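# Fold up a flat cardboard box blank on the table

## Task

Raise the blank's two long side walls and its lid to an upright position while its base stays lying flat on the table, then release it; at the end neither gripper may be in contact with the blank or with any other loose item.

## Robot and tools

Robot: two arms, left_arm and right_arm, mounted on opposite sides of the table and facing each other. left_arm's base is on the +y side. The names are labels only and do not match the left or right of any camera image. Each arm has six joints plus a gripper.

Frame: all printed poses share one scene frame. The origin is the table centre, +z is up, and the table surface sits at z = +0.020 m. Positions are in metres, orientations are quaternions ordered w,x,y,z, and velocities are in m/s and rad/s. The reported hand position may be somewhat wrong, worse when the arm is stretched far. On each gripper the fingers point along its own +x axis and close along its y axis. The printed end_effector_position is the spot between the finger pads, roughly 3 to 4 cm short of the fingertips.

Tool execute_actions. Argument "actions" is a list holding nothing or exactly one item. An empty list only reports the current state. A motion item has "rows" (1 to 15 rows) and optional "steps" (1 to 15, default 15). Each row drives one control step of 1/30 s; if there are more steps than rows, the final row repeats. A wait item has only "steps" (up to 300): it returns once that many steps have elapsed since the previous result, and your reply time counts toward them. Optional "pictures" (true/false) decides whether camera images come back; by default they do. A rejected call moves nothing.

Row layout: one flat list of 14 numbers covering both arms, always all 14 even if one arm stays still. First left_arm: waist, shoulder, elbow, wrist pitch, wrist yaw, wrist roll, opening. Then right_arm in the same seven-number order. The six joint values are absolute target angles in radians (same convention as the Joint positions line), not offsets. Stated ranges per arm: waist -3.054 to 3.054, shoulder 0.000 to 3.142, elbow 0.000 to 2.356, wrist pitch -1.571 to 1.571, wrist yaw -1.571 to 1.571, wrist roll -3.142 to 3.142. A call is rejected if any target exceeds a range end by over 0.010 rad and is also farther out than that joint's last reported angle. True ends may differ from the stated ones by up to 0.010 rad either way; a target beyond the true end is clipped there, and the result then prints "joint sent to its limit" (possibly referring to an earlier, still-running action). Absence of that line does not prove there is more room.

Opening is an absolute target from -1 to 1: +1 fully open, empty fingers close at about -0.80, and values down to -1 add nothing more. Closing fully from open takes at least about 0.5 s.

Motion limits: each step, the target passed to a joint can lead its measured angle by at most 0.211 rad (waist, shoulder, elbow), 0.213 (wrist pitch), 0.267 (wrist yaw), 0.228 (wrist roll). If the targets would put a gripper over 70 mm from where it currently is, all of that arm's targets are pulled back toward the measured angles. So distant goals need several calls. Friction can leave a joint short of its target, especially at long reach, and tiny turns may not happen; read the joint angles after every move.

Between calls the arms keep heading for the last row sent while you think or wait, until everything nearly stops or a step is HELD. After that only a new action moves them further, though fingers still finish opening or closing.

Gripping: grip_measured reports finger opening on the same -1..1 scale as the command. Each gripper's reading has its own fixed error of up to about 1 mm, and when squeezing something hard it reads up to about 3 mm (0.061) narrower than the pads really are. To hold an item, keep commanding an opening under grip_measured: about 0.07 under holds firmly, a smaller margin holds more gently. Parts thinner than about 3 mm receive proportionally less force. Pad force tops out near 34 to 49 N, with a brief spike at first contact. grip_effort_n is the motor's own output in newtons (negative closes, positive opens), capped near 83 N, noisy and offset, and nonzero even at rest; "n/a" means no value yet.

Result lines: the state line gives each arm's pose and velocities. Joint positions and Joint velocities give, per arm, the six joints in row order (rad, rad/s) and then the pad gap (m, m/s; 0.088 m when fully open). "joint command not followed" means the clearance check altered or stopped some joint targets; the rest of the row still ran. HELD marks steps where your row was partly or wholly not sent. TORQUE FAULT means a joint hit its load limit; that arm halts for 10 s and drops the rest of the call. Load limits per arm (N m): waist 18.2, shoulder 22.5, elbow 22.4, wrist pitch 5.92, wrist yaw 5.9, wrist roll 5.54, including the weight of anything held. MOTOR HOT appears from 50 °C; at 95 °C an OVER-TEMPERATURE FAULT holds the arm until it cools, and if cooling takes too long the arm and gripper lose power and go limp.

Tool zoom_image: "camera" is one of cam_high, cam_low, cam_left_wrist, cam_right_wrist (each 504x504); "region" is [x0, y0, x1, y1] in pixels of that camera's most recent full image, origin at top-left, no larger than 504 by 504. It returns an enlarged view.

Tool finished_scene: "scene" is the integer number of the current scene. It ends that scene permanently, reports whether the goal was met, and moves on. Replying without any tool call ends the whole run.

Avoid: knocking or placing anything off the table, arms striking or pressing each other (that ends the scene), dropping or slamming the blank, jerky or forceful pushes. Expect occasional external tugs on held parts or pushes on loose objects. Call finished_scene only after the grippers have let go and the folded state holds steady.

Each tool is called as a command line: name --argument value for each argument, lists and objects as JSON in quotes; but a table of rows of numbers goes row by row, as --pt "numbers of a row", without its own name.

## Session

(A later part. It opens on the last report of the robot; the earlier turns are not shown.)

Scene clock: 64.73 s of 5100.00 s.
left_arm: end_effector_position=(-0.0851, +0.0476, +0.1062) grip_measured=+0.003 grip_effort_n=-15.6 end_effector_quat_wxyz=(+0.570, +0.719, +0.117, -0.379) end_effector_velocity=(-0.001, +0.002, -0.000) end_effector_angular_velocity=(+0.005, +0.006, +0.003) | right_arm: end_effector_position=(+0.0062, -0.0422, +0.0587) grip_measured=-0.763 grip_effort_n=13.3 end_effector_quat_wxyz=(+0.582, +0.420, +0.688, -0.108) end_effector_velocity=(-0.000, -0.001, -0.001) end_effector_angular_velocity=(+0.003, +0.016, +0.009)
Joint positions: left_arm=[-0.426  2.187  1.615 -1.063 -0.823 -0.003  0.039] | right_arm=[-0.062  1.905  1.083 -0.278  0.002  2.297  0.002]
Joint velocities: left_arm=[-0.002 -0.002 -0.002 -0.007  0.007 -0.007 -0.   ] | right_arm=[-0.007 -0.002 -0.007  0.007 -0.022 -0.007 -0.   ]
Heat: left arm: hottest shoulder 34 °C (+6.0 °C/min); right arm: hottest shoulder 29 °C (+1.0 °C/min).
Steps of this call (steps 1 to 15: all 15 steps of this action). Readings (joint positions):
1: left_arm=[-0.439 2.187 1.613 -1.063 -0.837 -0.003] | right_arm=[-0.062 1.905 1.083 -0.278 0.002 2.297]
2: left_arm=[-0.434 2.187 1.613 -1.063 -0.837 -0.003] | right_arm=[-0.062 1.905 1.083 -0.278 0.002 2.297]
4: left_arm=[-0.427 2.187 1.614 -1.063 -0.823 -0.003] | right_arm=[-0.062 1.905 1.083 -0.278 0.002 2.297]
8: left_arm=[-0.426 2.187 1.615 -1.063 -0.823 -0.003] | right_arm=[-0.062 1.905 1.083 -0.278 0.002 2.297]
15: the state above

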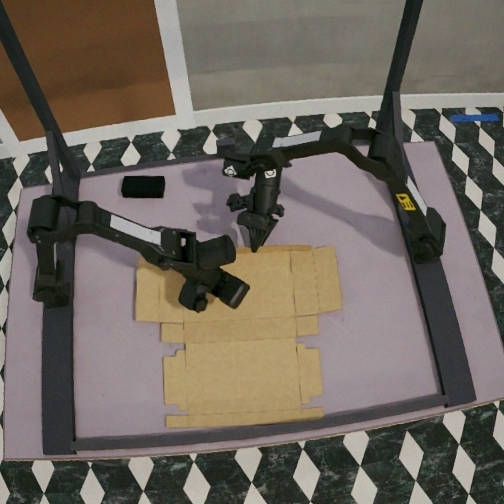

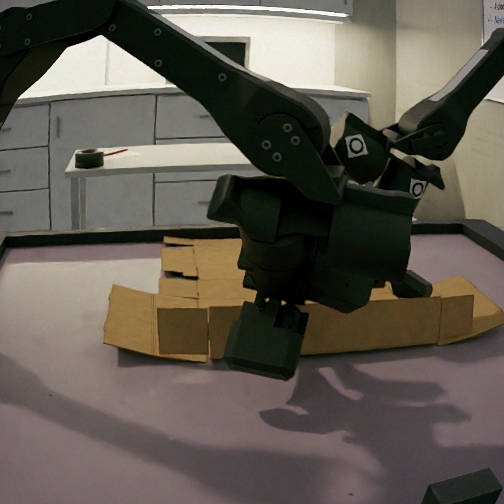

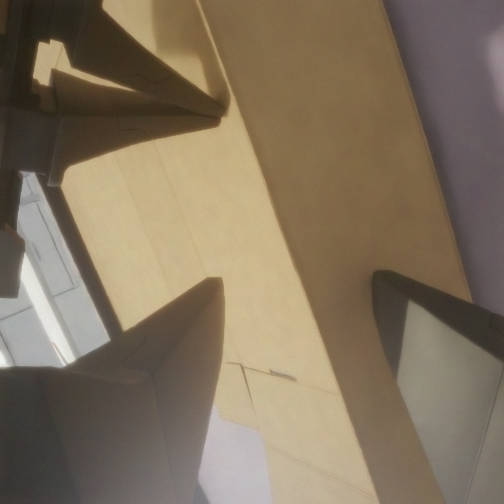

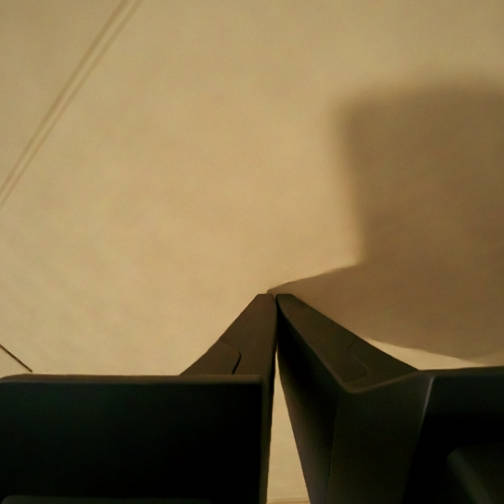

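execute_actions --actions '[{"rows":[[-0.56,2.16,1.6,-1.08,-0.85,0,0,-0.06,1.93,1.07,-0.29,0,2.3,-0.76]]}]' --pictures false

execute_actions --actions '[{"rows":[[-0.56,1.0,0.6,-0.3,-0.5,0,1,-0.08,1.6,1.07,-0.49,0,2.3,-0.76]]}]' --pictures false

execute_actions --actions '[{"steps":20}]' --pictures false

execute_actions --actions '[{"rows":[[0.76,0.9,0.346,0.1,0,-1.57,1,-0.1,1.6,1.07,-0.49,0,-1.7,-0.76]]}]' --pictures false

execute_actions --actions '[{"steps":50}]' --pictures false

execute_actions --actions '[{"rows":[[0.76,1.25,0.346,0.235,0,-1.57,1,-0.1,2.15,1.65,-0.487,0,-1.7,-0.76]]}]' --pictures false

execute_actions --actions '[{"steps":15}]'

Scene clock: 79.43 s of 5100.00 s.
left_arm: end_effector_position=(-0.1346, +0.0624, +0.1122) grip_measured=+0.003 grip_effort_n=-14.2 end_effector_quat_wxyz=(+0.545, +0.731, +0.060, -0.406) end_effector_velocity=(+0.010, -0.001, +0.001) end_effector_angular_velocity=(-0.003, -0.007, +0.026) | right_arm: end_effector_position=(+0.0058, -0.0425, +0.0586) grip_measured=-0.763 grip_effort_n=12.8 end_effector_quat_wxyz=(+0.582, +0.419, +0.688, -0.109) end_effector_velocity=(+0.002, -0.004, -0.002) end_effector_angular_velocity=(-0.013, -0.009, +0.001)
Joint positions: left_arm=[-0.56   2.174  1.606 -1.081 -0.849 -0.003  0.039] | right_arm=[-0.062  1.905  1.083 -0.28   0.     2.297  0.002]
Joint velocities: left_arm=[ 0.022 -0.002 -0.002 -0.007 -0.007 -0.007 -0.   ] | right_arm=[-0.002 -0.002 -0.007 -0.007  0.007 -0.007 -0.   ]
Heat: left arm: hottest shoulder 34 °C (+6.1 °C/min); right arm: hottest shoulder 29 °C (+1.0 °C/min).
Steps of this call (steps 1 to 15: the robot went on to your last target; steps 16 to 90: nothing new was sent; then 11.20 s passed at rest; steps 91 to 105: all 15 steps of this action). Readings (joint positions):
91: left_arm=[-0.436 2.185 1.615 -1.064 -0.833 -0.003] | right_arm=[-0.062 1.905 1.083 -0.279 0.001 2.297]
92: left_arm=[-0.456 2.183 1.613 -1.078 -0.848 -0.003] | right_arm=[-0.062 1.905 1.083 -0.280 0.000 2.297]
94: left_arm=[-0.507 2.183 1.607 -1.082 -0.850 -0.003] | right_arm=[-0.062 1.905 1.083 -0.280 0.000 2.297]
98: left_arm=[-0.570 2.179 1.606 -1.081 -0.849 -0.003] | right_arm=[-0.062 1.905 1.083 -0.280 0.000 2.297]
105: the state above

Scene clock: 79.93 s of 5100.00 s.
left_arm: end_effector_position=(-0.1248, +0.1534, +0.1564) grip_measured=+1.000 grip_effort_n=13.7 end_effector_quat_wxyz=(+0.618, +0.424, +0.110, -0.653) end_effector_velocity=(+0.203, +0.327, -0.019) end_effector_angular_velocity=(-0.318, +0.211, -0.002) | right_arm: end_effector_position=(+0.0097, -0.0733, +0.1503) grip_measured=-0.763 grip_effort_n=12.3 end_effector_quat_wxyz=(+0.564, +0.450, +0.688, -0.082) end_effector_velocity=(-0.000, -0.002, -0.003) end_effector_angular_velocity=(-0.012, +0.003, +0.008)
Joint positions: left_arm=[-0.56   1.314  0.733 -0.328 -0.505 -0.002  0.088] | right_arm=[-0.077  1.601  1.076 -0.489  0.     2.297  0.002]
Joint velocities: left_arm=[-0.002 -1.819 -1.58   0.139  0.007 -0.007  0.   ] | right_arm=[-0.002  0.002 -0.002 -0.007 -0.007 -0.007 -0.   ]
Heat: left arm: hottest shoulder 34 °C (+6.0 °C/min); right arm: hottest shoulder 29 °C (+1.0 °C/min).
Steps of this call (steps 1 to 15: all 15 steps of this action). Readings (joint positions):
1: left_arm=[-0.558 2.138 1.561 -1.009 -0.791 -0.002] | right_arm=[-0.063 1.877 1.084 -0.319 0.000 2.297]
2: left_arm=[-0.556 2.093 1.498 -0.951 -0.702 -0.002] | right_arm=[-0.065 1.838 1.077 -0.394 0.000 2.297]
4: left_arm=[-0.558 1.985 1.369 -0.835 -0.596 -0.002] | right_arm=[-0.072 1.736 1.061 -0.451 0.000 2.297]
8: left_arm=[-0.560 1.746 1.132 -0.581 -0.525 -0.002] | right_arm=[-0.077 1.612 1.081 -0.469 0.000 2.297]
15: the state above

Scene clock: 80.60 s of 5100.00 s.
left_arm: end_effector_position=(-0.1079, +0.1812, +0.1975) grip_measured=+1.000 grip_effort_n=14.2 end_effector_quat_wxyz=(+0.645, +0.331, +0.087, -0.683) end_effector_velocity=(+0.000, -0.000, +0.001) end_effector_angular_velocity=(-0.011, +0.030, +0.024) | right_arm: end_effector_position=(+0.0097, -0.0733, +0.1503) grip_measured=-0.763 grip_effort_n=12.3 end_effector_quat_wxyz=(+0.564, +0.450, +0.688, -0.082) end_effector_velocity=(-0.000, +0.001, +0.001) end_effector_angular_velocity=(+0.008, +0.009, -0.005)
Joint positions: left_arm=[-0.56   1.007  0.608 -0.3   -0.502 -0.002  0.088] | right_arm=[-0.077  1.601  1.076 -0.489  0.     2.297  0.002]
Joint velocities: left_arm=[-0.002 -0.002 -0.002  0.007 -0.007 -0.037  0.   ] | right_arm=[-0.002 -0.002 -0.002  0.007 -0.007  0.007 -0.   ]
Heat: left arm: hottest shoulder 34 °C (+6.0 °C/min); right arm: hottest shoulder 29 °C (+1.0 °C/min).
Steps of this call (steps 1 to 20: the robot went on to your last target). Readings (joint positions):
1: left_arm=[-0.560 1.255 0.690 -0.326 -0.504 -0.002] | right_arm=[-0.077 1.601 1.076 -0.489 0.000 2.297]
2: left_arm=[-0.560 1.198 0.656 -0.325 -0.503 -0.002] | right_arm=[-0.077 1.601 1.076 -0.489 0.000 2.297]
4: left_arm=[-0.560 1.100 0.622 -0.314 -0.502 -0.002] | right_arm=[-0.077 1.601 1.076 -0.489 0.000 2.297]
8: left_arm=[-0.560 1.012 0.619 -0.297 -0.502 -0.002] | right_arm=[-0.077 1.601 1.076 -0.489 0.000 2.297]
20: the state above

Scene clock: 81.10 s of 5100.00 s.
left_arm: end_effector_position=(+0.0769, +0.1802, +0.1786) grip_measured=+1.000 grip_effort_n=9.5 end_effector_quat_wxyz=(+0.763, -0.259, +0.425, -0.411) end_effector_velocity=(+0.506, +0.184, -0.016) end_effector_angular_velocity=(-0.564, +1.691, +2.685) | right_arm: end_effector_position=(+0.0173, -0.0740, +0.1503) grip_measured=-0.763 grip_effort_n=11.4 end_effector_quat_wxyz=(+0.712, +0.138, +0.644, +0.244) end_effector_velocity=(-0.003, -0.006, -0.004) end_effector_angular_velocity=(-0.125, -1.007, +1.670)
Joint positions: left_arm=[ 0.333  0.905  0.358  0.096 -0.006 -0.979  0.088] | right_arm=[-0.097  1.601  1.076 -0.489  0.     1.318  0.002]
Joint velocities: left_arm=[ 1.844 -0.002 -0.042  0.007  0.022 -1.971  0.   ] | right_arm=[-0.002 -0.002 -0.007 -0.022 -0.022 -1.956 -0.   ]
Heat: left arm: hottest shoulder 34 °C (+6.1 °C/min); right arm: hottest shoulder 29 °C (+0.0 °C/min).
Steps of this call (steps 1 to 15: all 15 steps of this action). Readings (joint positions):
1: left_arm=[-0.529 0.988 0.569 -0.230 -0.425 -0.053] | right_arm=[-0.078 1.601 1.076 -0.489 0.000 2.240]
2: left_arm=[-0.471 0.961 0.517 -0.164 -0.343 -0.122] | right_arm=[-0.082 1.601 1.076 -0.489 0.000 2.174]
4: left_arm=[-0.341 0.922 0.425 -0.057 -0.194 -0.255] | right_arm=[-0.091 1.601 1.076 -0.489 0.000 2.042]
8: left_arm=[-0.096 0.916 0.363 0.062 -0.046 -0.519] | right_arm=[-0.097 1.601 1.076 -0.489 0.000 1.779]
15: the state above

Scene clock: 82.77 s of 5100.00 s.
left_arm: end_effector_position=(+0.1818, +0.2445, +0.1778) grip_measured=+1.000 grip_effort_n=7.7 end_effector_quat_wxyz=(-0.698, +0.568, -0.417, +0.127) end_effector_velocity=(+0.000, +0.000, +0.002) end_effector_angular_velocity=(-0.002, -0.015, +0.001) | right_arm: end_effector_position=(+0.0173, -0.0740, +0.1503) grip_measured=-0.763 grip_effort_n=10.0 end_effector_quat_wxyz=(+0.189, -0.700, -0.198, +0.660) end_effector_velocity=(-0.001, -0.006, -0.002) end_effector_angular_velocity=(-0.031, -0.088, +0.157)
Joint positions: left_arm=[ 0.757  0.905  0.355  0.098 -0.002 -1.566  0.088] | right_arm=[-0.097  1.601  1.076 -0.489  0.    -1.681  0.002]
Joint velocities: left_arm=[-0.002 -0.007 -0.002  0.007 -0.007  0.007  0.   ] | right_arm=[-0.002 -0.007 -0.007 -0.022 -0.007 -0.183 -0.   ]
Heat: left arm: hottest shoulder 34 °C (+6.0 °C/min); right arm: hottest shoulder 29 °C (+0.0 °C/min).
Steps of this call (steps 1 to 50: the robot went on to your last target). Readings (joint positions):
1: left_arm=[0.395 0.905 0.356 0.096 -0.005 -1.045] | right_arm=[-0.097 1.601 1.076 -0.489 0.000 1.252]
2: left_arm=[0.456 0.905 0.356 0.097 -0.004 -1.110] | right_arm=[-0.097 1.601 1.076 -0.489 0.000 1.186]
4: left_arm=[0.580 0.905 0.356 0.098 -0.004 -1.242] | right_arm=[-0.097 1.601 1.076 -0.489 0.000 1.054]
8: left_arm=[0.729 0.905 0.355 0.098 -0.006 -1.473] | right_arm=[-0.097 1.601 1.076 -0.489 0.000 0.790]
50: the state above

Scene clock: 83.27 s of 5100.00 s.
left_arm: end_effector_position=(+0.1905, +0.2355, +0.1035) grip_measured=+1.000 grip_effort_n=7.2 end_effector_quat_wxyz=(-0.707, +0.521, -0.475, +0.053) end_effector_velocity=(+0.001, +0.002, -0.007) end_effector_angular_velocity=(+0.007, +0.024, +0.022) | right_arm: end_effector_position=(+0.0306, +0.0634, +0.1176) grip_measured=-0.763 grip_effort_n=10.5 end_effector_quat_wxyz=(+0.191, -0.700, -0.210, +0.655) end_effector_velocity=(+0.002, +0.027, +0.024) end_effector_angular_velocity=(+0.074, -0.017, +0.005)
Joint positions: left_arm=[ 0.758  1.242  0.343  0.234 -0.002 -1.566  0.088] | right_arm=[-0.097  2.132  1.628 -0.488  0.    -1.696  0.002]
Joint velocities: left_arm=[ 0.002  0.027 -0.002  0.007 -0.007 -0.022  0.   ] | right_arm=[ 0.002  0.037  0.12  -0.007  0.007 -0.007  0.   ]
Heat: left arm: hottest shoulder 34 °C (+6.1 °C/min); right arm: hottest shoulder 29 °C (+0.0 °C/min).
Steps of this call (steps 1 to 15: all 15 steps of this action). Readings (joint positions):
1: left_arm=[0.757 0.940 0.353 0.136 -0.002 -1.566] | right_arm=[-0.097 1.635 1.110 -0.515 0.000 -1.687]
2: left_arm=[0.758 0.992 0.356 0.179 -0.002 -1.566] | right_arm=[-0.097 1.684 1.166 -0.501 0.000 -1.690]
4: left_arm=[0.758 1.110 0.362 0.207 -0.002 -1.566] | right_arm=[-0.097 1.805 1.295 -0.482 0.000 -1.692]
8: left_arm=[0.758 1.227 0.343 0.217 -0.002 -1.566] | right_arm=[-0.097 2.024 1.534 -0.481 0.000 -1.694]
15: the state above

Scene clock: 83.77 s of 5100.00 s.
left_arm: end_effector_position=(+0.1904, +0.2355, +0.1031) grip_measured=+1.000 grip_effort_n=7.2 end_effector_quat_wxyz=(-0.707, +0.521, -0.476, +0.053) end_effector_velocity=(+0.001, +0.003, -0.001) end_effector_angular_velocity=(+0.019, -0.009, +0.010) | right_arm: end_effector_position=(+0.0310, +0.0670, +0.1225) grip_measured=-0.763 grip_effort_n=10.0 end_effector_quat_wxyz=(+0.196, -0.699, -0.215, +0.653) end_effector_velocity=(+0.000, -0.000, -0.001) end_effector_angular_velocity=(+0.003, +0.002, +0.008)
Joint positions: left_arm=[ 0.758  1.243  0.343  0.234 -0.002 -1.566  0.088] | right_arm=[-0.097  2.133  1.642 -0.487  0.    -1.696  0.002]
Joint velocities: left_arm=[-0.002 -0.002 -0.002 -0.007 -0.022  0.007  0.   ] | right_arm=[-0.002 -0.002 -0.007  0.007 -0.007 -0.007 -0.   ]
Heat: left arm: hottest shoulder 34 °C (+6.0 °C/min); right arm: hottest shoulder 29 °C (+0.0 °C/min).
Steps of this call (steps 1 to 15: the robot went on to your last target). Readings (joint positions):
1: left_arm=[0.758 1.242 0.343 0.234 -0.002 -1.566] | right_arm=[-0.097 2.132 1.631 -0.488 0.000 -1.696]
2: left_arm=[0.758 1.242 0.343 0.234 -0.002 -1.566] | right_arm=[-0.097 2.132 1.635 -0.488 0.000 -1.696]
4: left_arm=[0.758 1.243 0.343 0.234 -0.002 -1.566] | right_arm=[-0.097 2.132 1.641 -0.487 0.000 -1.696]
8: left_arm=[0.758 1.243 0.343 0.234 -0.002 -1.566] | right_arm=[-0.097 2.133 1.642 -0.487 0.000 -1.696]
15: the state above

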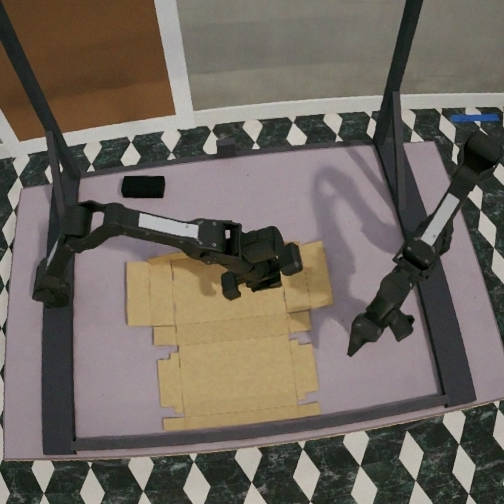

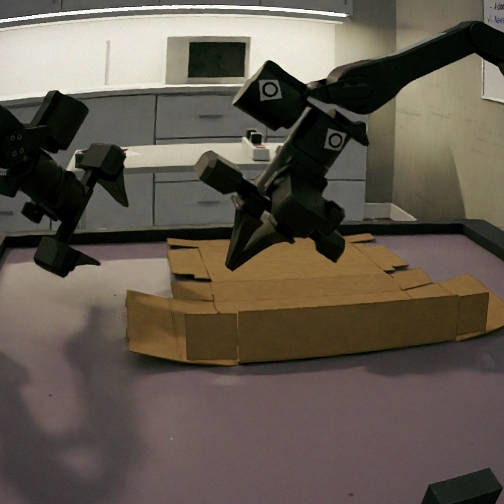

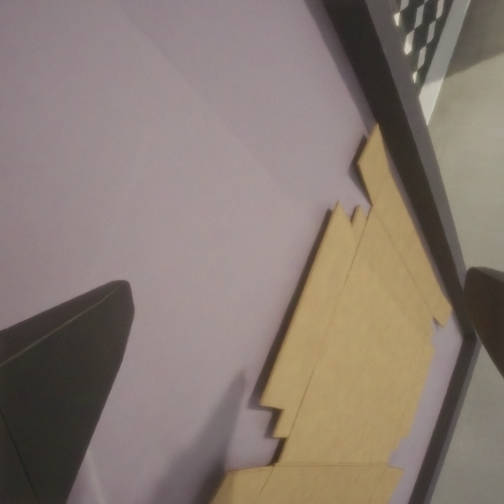

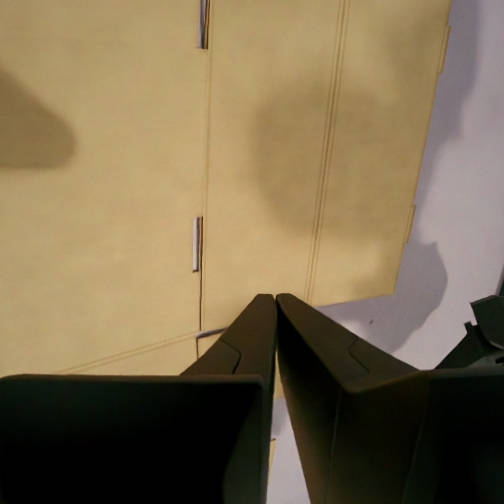

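execute_actions --actions '[{"rows":[[0.62,1.27,0.346,0.235,0,-1.57,1,-0.1,2.2,1.65,-0.6,0,-1.7,-0.76]]}]' --pictures false

execute_actions --actions '[{"rows":[[0.62,1.42,0.43,0.27,0,-1.57,1,-0.1,2.28,1.65,-0.6,0,-1.7,-0.76]]}]' --pictures false

execute_actions --actions '[{"rows":[[0.62,1.575,0.56,0.29,0,-1.57,1,-0.1,2.28,1.65,-0.6,0,-1.7,-0.76]]}]'

Scene clock: 91.53 s of 5100.00 s.
left_arm: end_effector_position=(+0.1578, +0.2095, +0.0976) grip_measured=+1.000 grip_effort_n=7.2 end_effector_quat_wxyz=(-0.701, +0.483, -0.516, +0.094) end_effector_velocity=(-0.002, +0.003, -0.005) end_effector_angular_velocity=(+0.013, +0.011, +0.008) | right_arm: end_effector_position=(+0.0289, +0.0460, +0.0859) grip_measured=-0.762 grip_effort_n=10.0 end_effector_quat_wxyz=(+0.142, -0.707, -0.161, +0.674) end_effector_velocity=(-0.003, -0.005, -0.002) end_effector_angular_velocity=(-0.020, +0.019, +0.013)
Joint positions: left_arm=[ 0.623  1.263  0.343  0.235  0.003 -1.566  0.088] | right_arm=[-0.097  2.189  1.651 -0.599  0.    -1.696  0.002]
Joint velocities: left_arm=[-0.002  0.002 -0.007 -0.007 -0.007 -0.007  0.   ] | right_arm=[-0.002 -0.002 -0.002 -0.022 -0.022 -0.007 -0.   ]
Heat: left arm: hottest shoulder 33 °C (+5.0 °C/min); right arm: hottest shoulder 31 °C (+2.0 °C/min).
Steps of this call (steps 1 to 15: the robot went on to your last target; steps 16 to 90: nothing new was sent; then 4.27 s passed at rest; steps 91 to 105: all 15 steps of this action). Readings (joint positions):
91: left_arm=[0.740 1.246 0.343 0.234 -0.011 -1.566] | right_arm=[-0.097 2.140 1.646 -0.508 0.000 -1.696]
92: left_arm=[0.706 1.251 0.343 0.235 -0.007 -1.566] | right_arm=[-0.097 2.147 1.652 -0.537 0.000 -1.696]
94: left_arm=[0.652 1.259 0.343 0.235 0.003 -1.566] | right_arm=[-0.097 2.162 1.653 -0.572 0.000 -1.696]
98: left_arm=[0.627 1.262 0.343 0.235 0.003 -1.566] | right_arm=[-0.097 2.188 1.651 -0.595 0.000 -1.696]
105: the state above

Scene clock: 92.03 s of 5100.00 s.
left_arm: end_effector_position=(+0.1702, +0.1922, +0.0871) grip_measured=+1.000 grip_effort_n=7.2 end_effector_quat_wxyz=(-0.703, +0.473, -0.525, +0.081) end_effector_velocity=(+0.002, +0.005, -0.005) end_effector_angular_velocity=(+0.033, -0.001, +0.014) | right_arm: end_effector_position=(+0.0290, +0.0466, +0.0623) grip_measured=-0.762 grip_effort_n=10.0 end_effector_quat_wxyz=(+0.127, -0.709, -0.148, +0.678) end_effector_velocity=(+0.000, +0.001, +0.001) end_effector_angular_velocity=(+0.008, +0.003, +0.007)
Joint positions: left_arm=[ 0.623  1.412  0.421  0.268  0.001 -1.566  0.088] | right_arm=[-0.097  2.247  1.664 -0.594  0.    -1.697  0.002]
Joint velocities: left_arm=[ 0.002  0.007  0.002 -0.022 -0.022  0.007  0.   ] | right_arm=[-0.002 -0.002 -0.002  0.007 -0.007 -0.007 -0.   ]
Heat: left arm: hottest shoulder 33 °C (+5.1 °C/min); right arm: hottest shoulder 31 °C (+2.0 °C/min).
Steps of this call (steps 1 to 15: all 15 steps of this action). Readings (joint positions):
1: left_arm=[0.623 1.289 0.355 0.239 0.002 -1.566] | right_arm=[-0.097 2.200 1.652 -0.600 0.000 -1.696]
2: left_arm=[0.623 1.325 0.374 0.251 0.001 -1.566] | right_arm=[-0.097 2.209 1.656 -0.595 0.000 -1.696]
4: left_arm=[0.623 1.381 0.405 0.261 0.001 -1.566] | right_arm=[-0.097 2.234 1.658 -0.598 0.000 -1.696]
8: left_arm=[0.623 1.406 0.418 0.266 0.001 -1.566] | right_arm=[-0.097 2.245 1.664 -0.593 0.000 -1.697]
15: the state above

Scene clock: 92.53 s of 5100.00 s.
left_arm: end_effector_position=(+0.1916, +0.1626, +0.0865) grip_measured=+1.000 grip_effort_n=7.2 end_effector_quat_wxyz=(-0.703, +0.473, -0.524, +0.081) end_effector_velocity=(-0.000, +0.000, -0.001) end_effector_angular_velocity=(+0.006, +0.005, +0.008) | right_arm: end_effector_position=(+0.0290, +0.0467, +0.0623) grip_measured=-0.762 grip_effort_n=10.0 end_effector_quat_wxyz=(+0.127, -0.709, -0.148, +0.678) end_effector_velocity=(-0.000, -0.002, -0.000) end_effector_angular_velocity=(-0.007, +0.005, +0.007)
Joint positions: left_arm=[ 0.623  1.565  0.553  0.291  0.001 -1.566  0.088] | right_arm=[-0.097  2.247  1.664 -0.594  0.    -1.697  0.002]
Joint velocities: left_arm=[-0.002  0.002  0.002 -0.007 -0.007 -0.007  0.   ] | right_arm=[-0.002 -0.002 -0.002 -0.007 -0.007 -0.007 -0.   ]
Heat: left arm: hottest shoulder 33 °C (+5.0 °C/min); right arm: hottest shoulder 31 °C (+2.0 °C/min).
Steps of this call (steps 1 to 15: all 15 steps of this action). Readings (joint positions):
1: left_arm=[0.623 1.440 0.442 0.267 0.001 -1.566] | right_arm=[-0.097 2.247 1.664 -0.594 0.000 -1.697]
2: left_arm=[0.623 1.477 0.473 0.275 0.001 -1.566] | right_arm=[-0.097 2.247 1.664 -0.594 0.000 -1.697]
4: left_arm=[0.623 1.530 0.527 0.290 0.001 -1.566] | right_arm=[-0.097 2.247 1.664 -0.594 0.000 -1.697]
8: left_arm=[0.623 1.558 0.549 0.290 0.001 -1.566] | right_arm=[-0.097 2.247 1.664 -0.594 0.000 -1.697]
15: the state above

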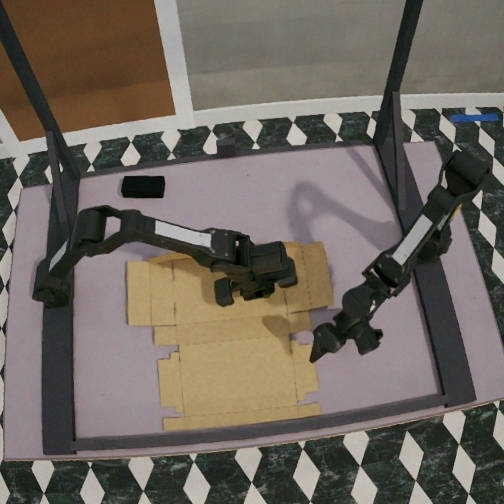

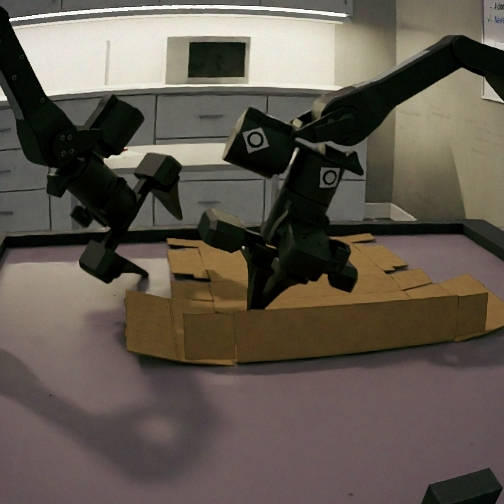

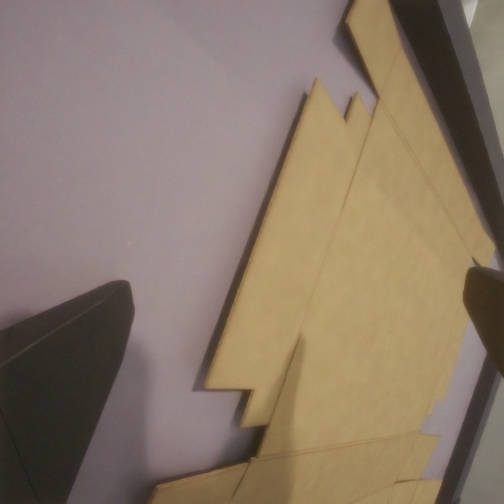

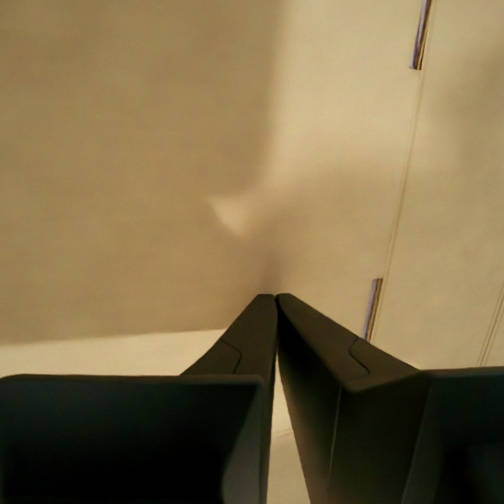

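execute_actions --actions '[{"rows":[[0.62,1.65,0.64,0.285,0,-1.57,1,-0.1,2.28,1.65,-0.6,0,-1.7,-0.76],[0.62,1.65,0.64,0.285,0,-1.57,1,-0.1,2.28,1.65,-0.6,0,-1.7,-0.76],[0.62,1.65,0.64,0.285,0,-1.57,1,-0.1,2.28,1.65,-0.6,0,-1.7,-0.76],[0.62,1.65,0.64,0.285,0,-1.57,1,-0.1,2.28,1.65,-0.6,0,-1.7,-0.76],[0.62,1.725,0.72,0.278,0,-1.57,1,-0.1,2.28,1.65,-0.6,0,-1.7,-0.76]]}]'

Scene clock: 104.43 s of 5100.00 s.
left_arm: end_effector_position=(+0.2155, +0.1292, +0.0877) grip_measured=+1.000 grip_effort_n=7.2 end_effector_quat_wxyz=(-0.703, +0.474, -0.523, +0.083) end_effector_velocity=(+0.000, +0.000, +0.001) end_effector_angular_velocity=(+0.008, -0.007, -0.002) | right_arm: end_effector_position=(+0.0292, +0.0467, +0.0623) grip_measured=-0.762 grip_effort_n=10.0 end_effector_quat_wxyz=(+0.128, -0.709, -0.148, +0.678) end_effector_velocity=(-0.003, -0.005, -0.001) end_effector_angular_velocity=(-0.021, +0.014, +0.026)
Joint positions: left_arm=[ 0.623  1.708  0.712  0.279  0.001 -1.566  0.088] | right_arm=[-0.097  2.247  1.664 -0.594  0.    -1.697  0.002]
Joint velocities: left_arm=[-0.002 -0.002  0.002 -0.007 -0.007  0.007  0.   ] | right_arm=[-0.002 -0.002 -0.002 -0.022 -0.022 -0.022 -0.   ]
Heat: left arm: hottest shoulder 32 °C (+2.0 °C/min); right arm: hottest shoulder 31 °C (+2.0 °C/min).
Steps of this call (steps 1 to 15: the robot went on to your last target; steps 16 to 90: nothing new was sent; then 8.40 s passed at rest; steps 91 to 105: all 15 steps of this action). Readings (joint positions):
91: left_arm=[0.623 1.578 0.566 0.284 0.001 -1.566] | right_arm=[-0.097 2.247 1.664 -0.594 0.000 -1.697]
92: left_arm=[0.623 1.593 0.584 0.285 0.001 -1.566] | right_arm=[-0.097 2.247 1.664 -0.594 0.000 -1.697]
94: left_arm=[0.623 1.623 0.617 0.289 0.001 -1.566] | right_arm=[-0.097 2.247 1.664 -0.594 0.000 -1.697]
98: left_arm=[0.623 1.691 0.694 0.283 0.001 -1.566] | right_arm=[-0.097 2.247 1.664 -0.594 0.000 -1.697]
105: the state above

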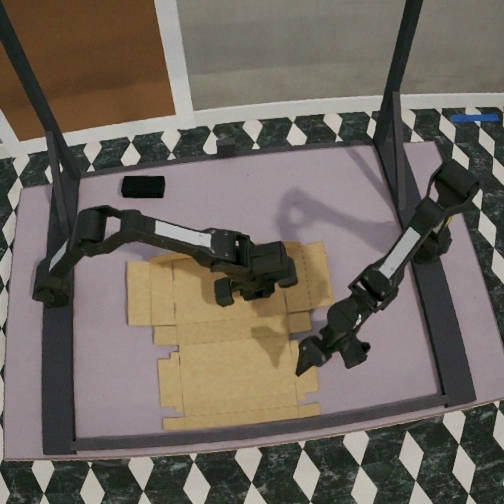

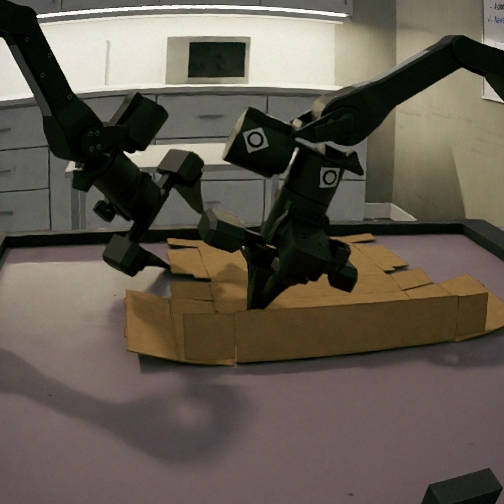

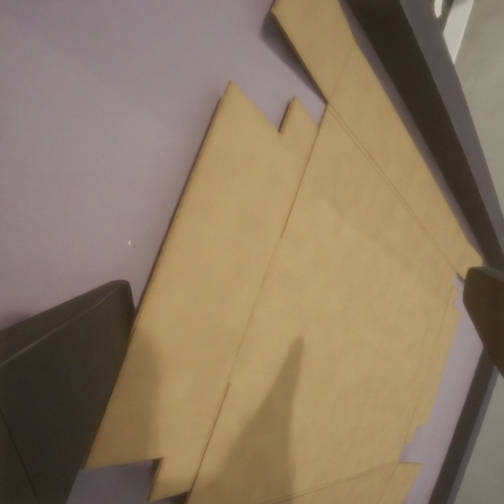

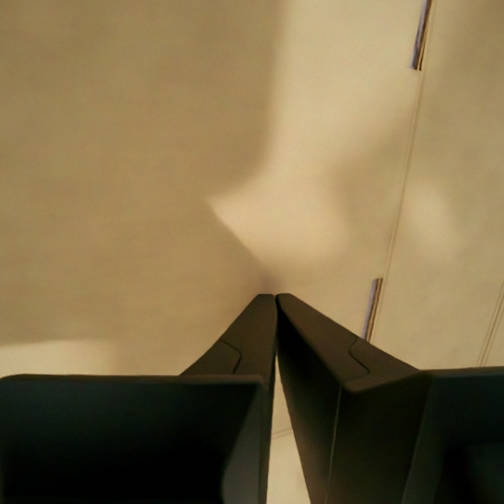

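execute_actions --actions '[{"rows":[[0.62,1.79,0.8,0.262,0,-1.57,1,-0.1,2.28,1.65,-0.6,0,-1.7,-0.76]]}]'

Scene clock: 106.77 s of 5100.00 s.
left_arm: end_effector_position=(+0.2271, +0.1131, +0.0884) grip_measured=+1.000 grip_effort_n=7.2 end_effector_quat_wxyz=(-0.703, +0.475, -0.523, +0.084) end_effector_velocity=(-0.001, +0.002, -0.003) end_effector_angular_velocity=(+0.003, +0.017, +0.018) | right_arm: end_effector_position=(+0.0306, +0.0465, +0.0623) grip_measured=-0.762 grip_effort_n=10.0 end_effector_quat_wxyz=(+0.129, -0.709, -0.147, +0.677) end_effector_velocity=(-0.000, -0.003, +0.003) end_effector_angular_velocity=(-0.012, +0.005, +0.007)
Joint positions: left_arm=[ 0.623  1.771  0.793  0.263  0.001 -1.566  0.088] | right_arm=[-0.1    2.247  1.664 -0.594  0.001 -1.697  0.002]
Joint velocities: left_arm=[-0.002  0.002 -0.002 -0.007 -0.007 -0.022  0.   ] | right_arm=[-0.002 -0.007  0.002 -0.022 -0.007 -0.007 -0.   ]
Heat: left arm: hottest shoulder 32 °C (+1.0 °C/min); right arm: hottest shoulder 31 °C (+3.0 °C/min).
Steps of this call (steps 1 to 15: the robot went on to your last target; steps 16 to 55: nothing new was sent; steps 56 to 70: all 15 steps of this action). Readings (joint positions):
56: left_arm=[0.623 1.719 0.726 0.269 0.001 -1.566] | right_arm=[-0.097 2.247 1.664 -0.594 0.000 -1.697]
57: left_arm=[0.623 1.732 0.744 0.267 0.001 -1.566] | right_arm=[-0.098 2.247 1.664 -0.594 0.001 -1.697]
59: left_arm=[0.623 1.759 0.776 0.269 0.001 -1.566] | right_arm=[-0.099 2.247 1.664 -0.594 0.001 -1.697]
63: left_arm=[0.623 1.769 0.790 0.264 0.001 -1.566] | right_arm=[-0.099 2.247 1.664 -0.594 0.001 -1.697]
70: the state above

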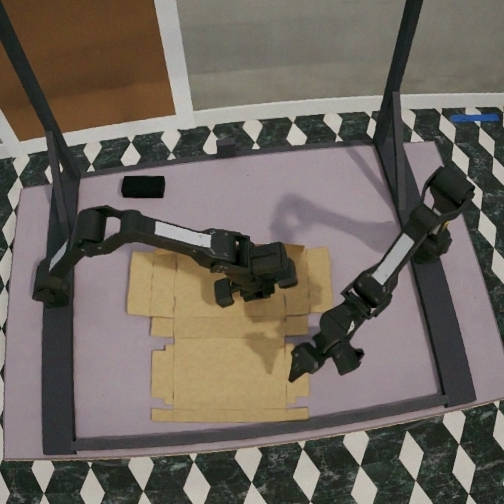

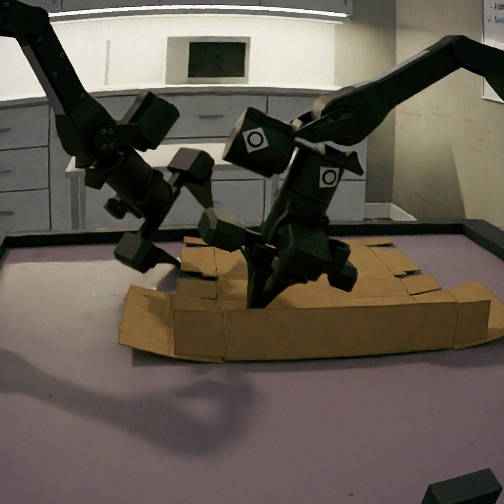

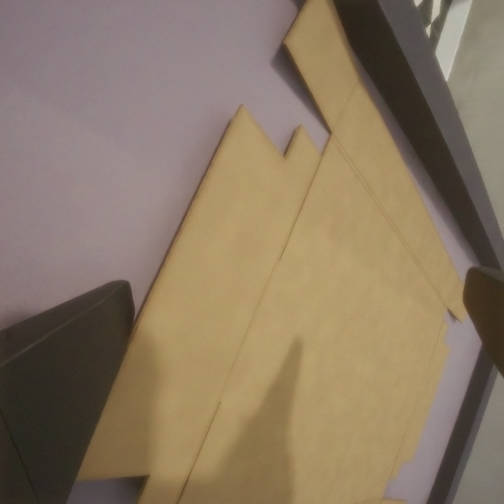

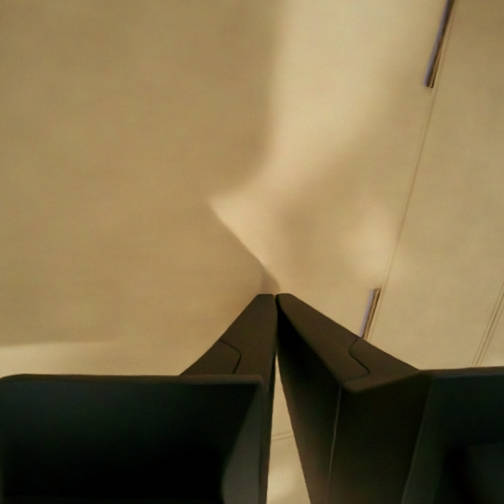

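execute_actions --actions '[{"rows":[[0.62,1.76,0.76,0.27,0,-1.57,1,-0.1,2.12,1.65,-0.6,0,-1.7,-0.76]]}]' --pictures false

execute_actions --actions '[{"rows":[[0.62,1.76,0.76,0.27,0,-1.57,1,-0.1,1.78,1.1,-0.29,0,-1.7,-0.76]]}]' --pictures false

execute_actions --actions '[{"rows":[[0.62,1.76,0.76,0.27,0,-1.57,1,-0.52,1.84,1.07,-0.29,0,-1.7,-0.76]]}]' --pictures false

execute_actions --actions '[{"rows":[[0.62,1.76,0.76,0.27,0,-1.57,1,-0.52,1.93,1.07,-0.29,0,-1.7,-0.76]]}]' --pictures false

execute_actions --actions '[{"rows":[[0.62,1.83,0.845,0.255,0,-1.57,1,-0.52,1.93,1.07,-0.29,0,-1.7,-0.76]]}]'

Scene clock: 118.37 s of 5100.00 s.
left_arm: end_effector_position=(+0.2252, +0.1156, +0.0877) grip_measured=+1.000 grip_effort_n=7.2 end_effector_quat_wxyz=(-0.703, +0.476, -0.522, +0.085) end_effector_velocity=(-0.001, -0.002, +0.003) end_effector_angular_velocity=(-0.016, +0.001, -0.003) | right_arm: end_effector_position=(+0.0308, +0.0484, +0.1169) grip_measured=-0.762 grip_effort_n=10.5 end_effector_quat_wxyz=(+0.164, -0.705, -0.182, +0.665) end_effector_velocity=(-0.003, -0.009, -0.005) end_effector_angular_velocity=(-0.042, +0.000, +0.025)
Joint positions: left_arm=[ 0.623  1.763  0.776  0.276  0.001 -1.566  0.088] | right_arm=[-0.1    2.126  1.652 -0.601  0.001 -1.697  0.002]
Joint velocities: left_arm=[-0.002 -0.007 -0.002  0.007  0.007 -0.007  0.   ] | right_arm=[ 0.002 -0.002 -0.007 -0.037 -0.007 -0.022  0.   ]
Heat: left arm: hottest shoulder 31 °C (-2.0 °C/min); right arm: hottest shoulder 32 °C (+4.0 °C/min).
Steps of this call (steps 1 to 15: the robot went on to your last target; steps 16 to 90: nothing new was sent; then 8.10 s passed at rest; steps 91 to 105: all 15 steps of this action). Readings (joint positions):
91: left_arm=[0.623 1.771 0.790 0.265 0.001 -1.566] | right_arm=[-0.100 2.231 1.663 -0.593 0.001 -1.697]
92: left_arm=[0.623 1.770 0.786 0.271 0.001 -1.566] | right_arm=[-0.100 2.217 1.656 -0.603 0.001 -1.697]
94: left_arm=[0.623 1.768 0.782 0.274 0.001 -1.566] | right_arm=[-0.100 2.185 1.650 -0.605 0.001 -1.697]
98: left_arm=[0.623 1.765 0.777 0.275 0.001 -1.566] | right_arm=[-0.100 2.132 1.652 -0.598 0.001 -1.697]
105: the state above

Scene clock: 118.87 s of 5100.00 s.
left_arm: end_effector_position=(+0.2253, +0.1156, +0.0879) grip_measured=+1.000 grip_effort_n=7.2 end_effector_quat_wxyz=(-0.703, +0.476, -0.522, +0.085) end_effector_velocity=(-0.000, +0.004, -0.002) end_effector_angular_velocity=(+0.019, +0.003, +0.019) | right_arm: end_effector_position=(+0.0228, -0.0322, +0.1142) grip_measured=-0.762 grip_effort_n=10.0 end_effector_quat_wxyz=(+0.199, -0.699, -0.216, +0.652) end_effector_velocity=(+0.003, +0.027, +0.021) end_effector_angular_velocity=(+0.158, -0.014, +0.008)
Joint positions: left_arm=[ 0.623  1.763  0.776  0.276  0.001 -1.566  0.088] | right_arm=[-0.1    1.783  1.107 -0.295  0.001 -1.697  0.002]
Joint velocities: left_arm=[-0.002 -0.007 -0.002 -0.022 -0.022 -0.007  0.   ] | right_arm=[-0.002 -0.007 -0.002  0.154 -0.007 -0.007 -0.   ]
Heat: left arm: hottest shoulder 32 °C (-1.0 °C/min); right arm: hottest shoulder 32 °C (+4.0 °C/min).
Steps of this call (steps 1 to 15: all 15 steps of this action). Readings (joint positions):
1: left_arm=[0.623 1.763 0.776 0.276 0.001 -1.566] | right_arm=[-0.100 2.093 1.609 -0.533 0.001 -1.697]
2: left_arm=[0.623 1.763 0.776 0.276 0.001 -1.566] | right_arm=[-0.100 2.052 1.545 -0.479 0.001 -1.697]
4: left_arm=[0.623 1.763 0.776 0.276 0.001 -1.566] | right_arm=[-0.100 1.946 1.419 -0.384 0.001 -1.697]
8: left_arm=[0.623 1.763 0.776 0.276 0.001 -1.566] | right_arm=[-0.100 1.787 1.220 -0.307 0.001 -1.697]
15: the state above

Scene clock: 119.37 s of 5100.00 s.
left_arm: end_effector_position=(+0.2253, +0.1156, +0.0879) grip_measured=+1.000 grip_effort_n=7.2 end_effector_quat_wxyz=(-0.703, +0.476, -0.522, +0.085) end_effector_velocity=(+0.005, +0.001, +0.003) end_effector_angular_velocity=(-0.011, -0.005, +0.033) | right_arm: end_effector_position=(+0.1896, -0.0954, +0.0878) grip_measured=-0.762 grip_effort_n=10.0 end_effector_quat_wxyz=(+0.312, -0.729, -0.042, +0.608) end_effector_velocity=(-0.017, +0.012, +0.003) end_effector_angular_velocity=(+0.018, +0.007, +0.059)
Joint positions: left_arm=[ 0.623  1.763  0.776  0.276  0.001 -1.566  0.088] | right_arm=[-0.523  1.826  1.079 -0.289  0.004 -1.697  0.002]
Joint velocities: left_arm=[ 0.002 -0.002  0.002  0.007 -0.022 -0.022  0.   ] | right_arm=[ 0.042 -0.002  0.002  0.007 -0.022 -0.007 -0.   ]
Heat: left arm: hottest shoulder 32 °C (-1.0 °C/min); right arm: hottest shoulder 32 °C (+4.0 °C/min).
Steps of this call (steps 1 to 15: all 15 steps of this action). Readings (joint positions):
1: left_arm=[0.623 1.763 0.776 0.276 0.001 -1.566] | right_arm=[-0.111 1.786 1.106 -0.289 -0.009 -1.697]
2: left_arm=[0.623 1.763 0.776 0.276 0.001 -1.566] | right_arm=[-0.140 1.789 1.105 -0.288 -0.011 -1.697]
4: left_arm=[0.623 1.763 0.776 0.276 0.001 -1.566] | right_arm=[-0.225 1.800 1.099 -0.287 -0.009 -1.697]
8: left_arm=[0.623 1.763 0.776 0.276 0.001 -1.566] | right_arm=[-0.419 1.821 1.085 -0.288 -0.003 -1.697]
15: the state above

Scene clock: 119.87 s of 5100.00 s.
left_arm: end_effector_position=(+0.2252, +0.1157, +0.0878) grip_measured=+1.000 grip_effort_n=7.2 end_effector_quat_wxyz=(-0.703, +0.476, -0.522, +0.085) end_effector_velocity=(-0.004, +0.002, -0.004) end_effector_angular_velocity=(+0.017, +0.013, +0.003) | right_arm: end_effector_position=(+0.1872, -0.0973, +0.0587) grip_measured=-0.762 grip_effort_n=10.0 end_effector_quat_wxyz=(+0.290, -0.728, -0.020, +0.621) end_effector_velocity=(+0.000, +0.001, +0.001) end_effector_angular_velocity=(+0.008, -0.001, +0.007)
Joint positions: left_arm=[ 0.623  1.763  0.775  0.276  0.001 -1.566  0.088] | right_arm=[-0.521  1.904  1.083 -0.282  0.003 -1.697  0.002]
Joint velocities: left_arm=[-0.007 -0.002 -0.002 -0.022 -0.007 -0.007  0.   ] | right_arm=[-0.002 -0.002 -0.002  0.007 -0.007 -0.007 -0.   ]
Heat: left arm: hottest shoulder 32 °C (-1.0 °C/min); right arm: hottest shoulder 32 °C (+4.0 °C/min).
Steps of this call (steps 1 to 15: all 15 steps of this action). Readings (joint positions):
1: left_arm=[0.623 1.763 0.776 0.276 0.001 -1.566] | right_arm=[-0.522 1.840 1.079 -0.289 0.003 -1.697]
2: left_arm=[0.623 1.763 0.776 0.276 0.001 -1.566] | right_arm=[-0.521 1.855 1.082 -0.282 0.003 -1.697]
4: left_arm=[0.623 1.763 0.776 0.276 0.001 -1.566] | right_arm=[-0.521 1.890 1.080 -0.289 0.003 -1.697]
8: left_arm=[0.623 1.763 0.776 0.276 0.001 -1.566] | right_arm=[-0.521 1.903 1.083 -0.282 0.003 -1.697]
15: the state above

Scene clock: 120.37 s of 5100.00 s.
left_arm: end_effector_position=(+0.2302, +0.1099, +0.0868) grip_measured=+1.000 grip_effort_n=6.7 end_effector_quat_wxyz=(-0.705, +0.471, -0.525, +0.077) end_effector_velocity=(-0.003, +0.000, -0.001) end_effector_angular_velocity=(-0.000, +0.013, -0.003) | right_arm: end_effector_position=(+0.1873, -0.0990, +0.0581) grip_measured=-0.762 grip_effort_n=10.0 end_effector_quat_wxyz=(+0.288, -0.728, -0.016, +0.622) end_effector_velocity=(+0.001, -0.002, +0.001) end_effector_angular_velocity=(-0.004, -0.001, +0.016)
Joint positions: left_arm=[ 0.623  1.79   0.822  0.238 -0.002 -1.566  0.088] | right_arm=[-0.522  1.904  1.083 -0.289  0.005 -1.697  0.002]
Joint velocities: left_arm=[-0.002 -0.002 -0.002 -0.007  0.007 -0.007  0.   ] | right_arm=[-0.007 -0.007 -0.002 -0.007 -0.007 -0.022  0.   ]
Heat: left arm: hottest shoulder 32 °C (-1.0 °C/min); right arm: hottest shoulder 32 °C (+4.0 °C/min).
Steps of this call (steps 1 to 15: all 15 steps of this action). Readings (joint positions):
1: left_arm=[0.623 1.770 0.786 0.267 0.001 -1.566] | right_arm=[-0.521 1.904 1.083 -0.282 0.003 -1.697]
2: left_arm=[0.623 1.777 0.799 0.258 -0.001 -1.566] | right_arm=[-0.521 1.904 1.083 -0.285 0.005 -1.697]
4: left_arm=[0.623 1.787 0.815 0.247 -0.002 -1.566] | right_arm=[-0.522 1.904 1.083 -0.289 0.005 -1.697]
8: left_arm=[0.623 1.789 0.820 0.240 -0.002 -1.566] | right_arm=[-0.522 1.904 1.083 -0.289 0.005 -1.697]
15: the state above

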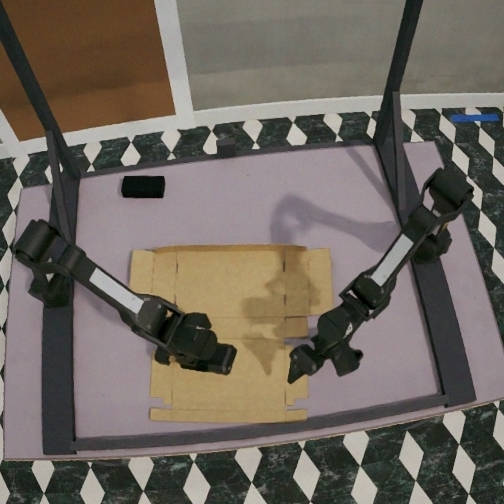

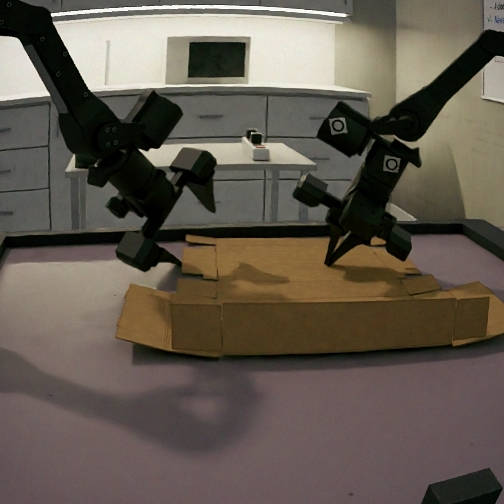

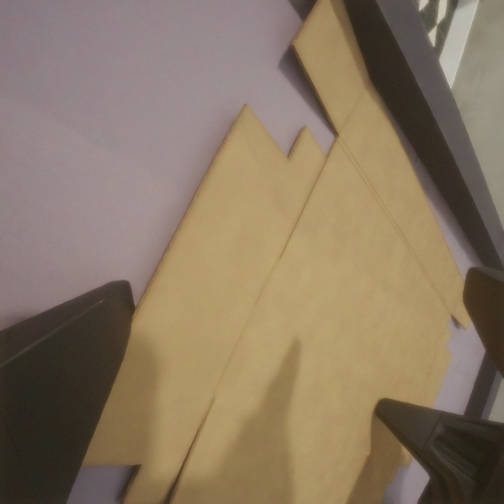

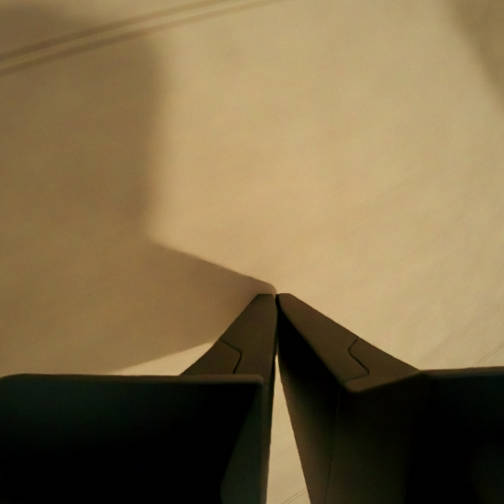

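Jammed against the edge; lift by closing partly.

execute_actions --actions '[{"rows":[[0.62,1.79,0.85,0.255,0,-1.57,0.9,-0.52,1.93,1.07,-0.29,0,-1.7,-0.76],[0.62,1.79,0.85,0.255,0,-1.57,0.8,-0.52,1.93,1.07,-0.29,0,-1.7,-0.76],[0.62,1.79,0.85,0.255,0,-1.57,0.8,-0.52,1.93,1.07,-0.29,0,-1.7,-0.76],[0.62,1.79,0.85,0.255,0,-1.57,0.7,-0.52,1.93,1.07,-0.29,0,-1.7,-0.76],[0.62,1.79,0.85,0.255,0,-1.57,0.7,-0.52,1.93,1.07,-0.29,0,-1.7,-0.76],[0.62,1.79,0.85,0.255,0,-1.57,0.5,-0.52,1.93,1.07,-0.29,0,-1.7,-0.76]]}]'

Scene clock: 125.50 s of 5100.00 s.
left_arm: end_effector_position=(+0.2289, +0.1117, +0.0849) grip_measured=+0.512 grip_effort_n=-23.0 end_effector_quat_wxyz=(-0.705, +0.467, -0.529, +0.072) end_effector_velocity=(-0.003, +0.005, -0.007) end_effector_angular_velocity=(+0.019, +0.028, +0.018) | right_arm: end_effector_position=(+0.1876, -0.1000, +0.0577) grip_measured=-0.762 grip_effort_n=10.0 end_effector_quat_wxyz=(+0.287, -0.728, -0.015, +0.622) end_effector_velocity=(+0.001, -0.001, +0.001) end_effector_angular_velocity=(+0.003, +0.010, -0.011)
Joint positions: left_arm=[ 0.623  1.789  0.822  0.221 -0.002 -1.566  0.064] | right_arm=[-0.524  1.904  1.083 -0.293  0.005 -1.697  0.002]
Joint velocities: left_arm=[-0.002  0.002 -0.007 -0.022 -0.007 -0.022 -0.005] | right_arm=[-0.007 -0.002  0.002 -0.007 -0.007  0.007  0.   ]
Heat: left arm: hottest shoulder 31 °C (-3.0 °C/min); right arm: hottest shoulder 32 °C (+3.0 °C/min).
Steps of this call (steps 1 to 15: the robot went on to your last target; steps 16 to 90: nothing new was sent; then 1.63 s passed at rest; steps 91 to 105: all 15 steps of this action). Readings (joint positions):
91: left_arm=[0.623 1.788 0.823 0.237 -0.002 -1.566] | right_arm=[-0.522 1.904 1.083 -0.290 0.005 -1.697]
92: left_arm=[0.623 1.788 0.823 0.235 -0.002 -1.566] | right_arm=[-0.522 1.904 1.083 -0.290 0.005 -1.697]
94: left_arm=[0.623 1.788 0.823 0.232 -0.002 -1.566] | right_arm=[-0.523 1.904 1.083 -0.290 0.005 -1.697]
98: left_arm=[0.623 1.788 0.823 0.225 -0.002 -1.566] | right_arm=[-0.524 1.904 1.083 -0.292 0.005 -1.697]
105: the state above

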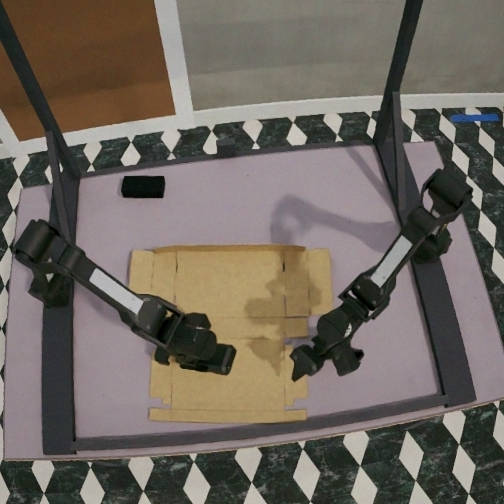

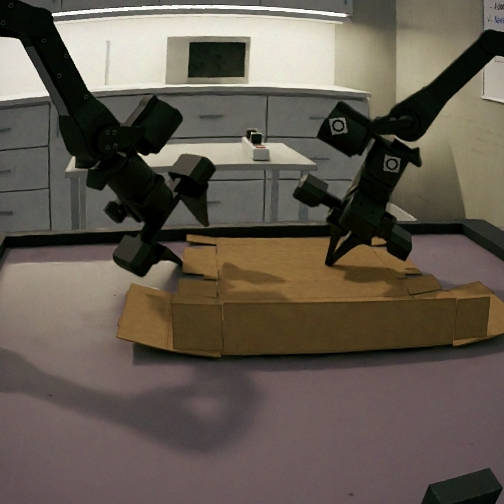

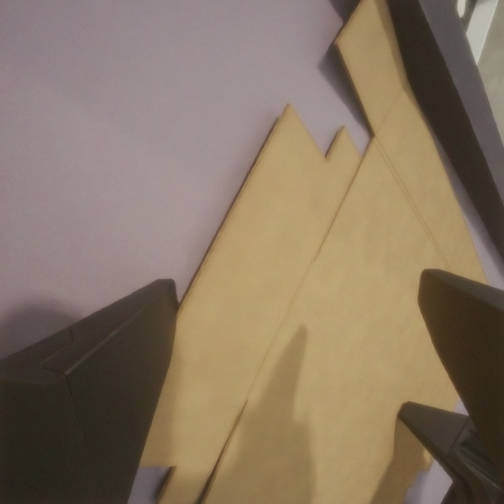

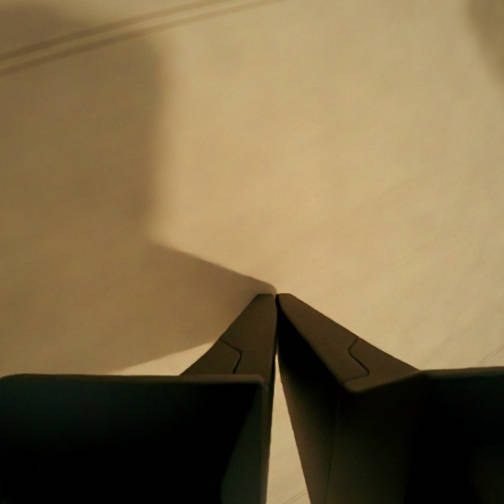

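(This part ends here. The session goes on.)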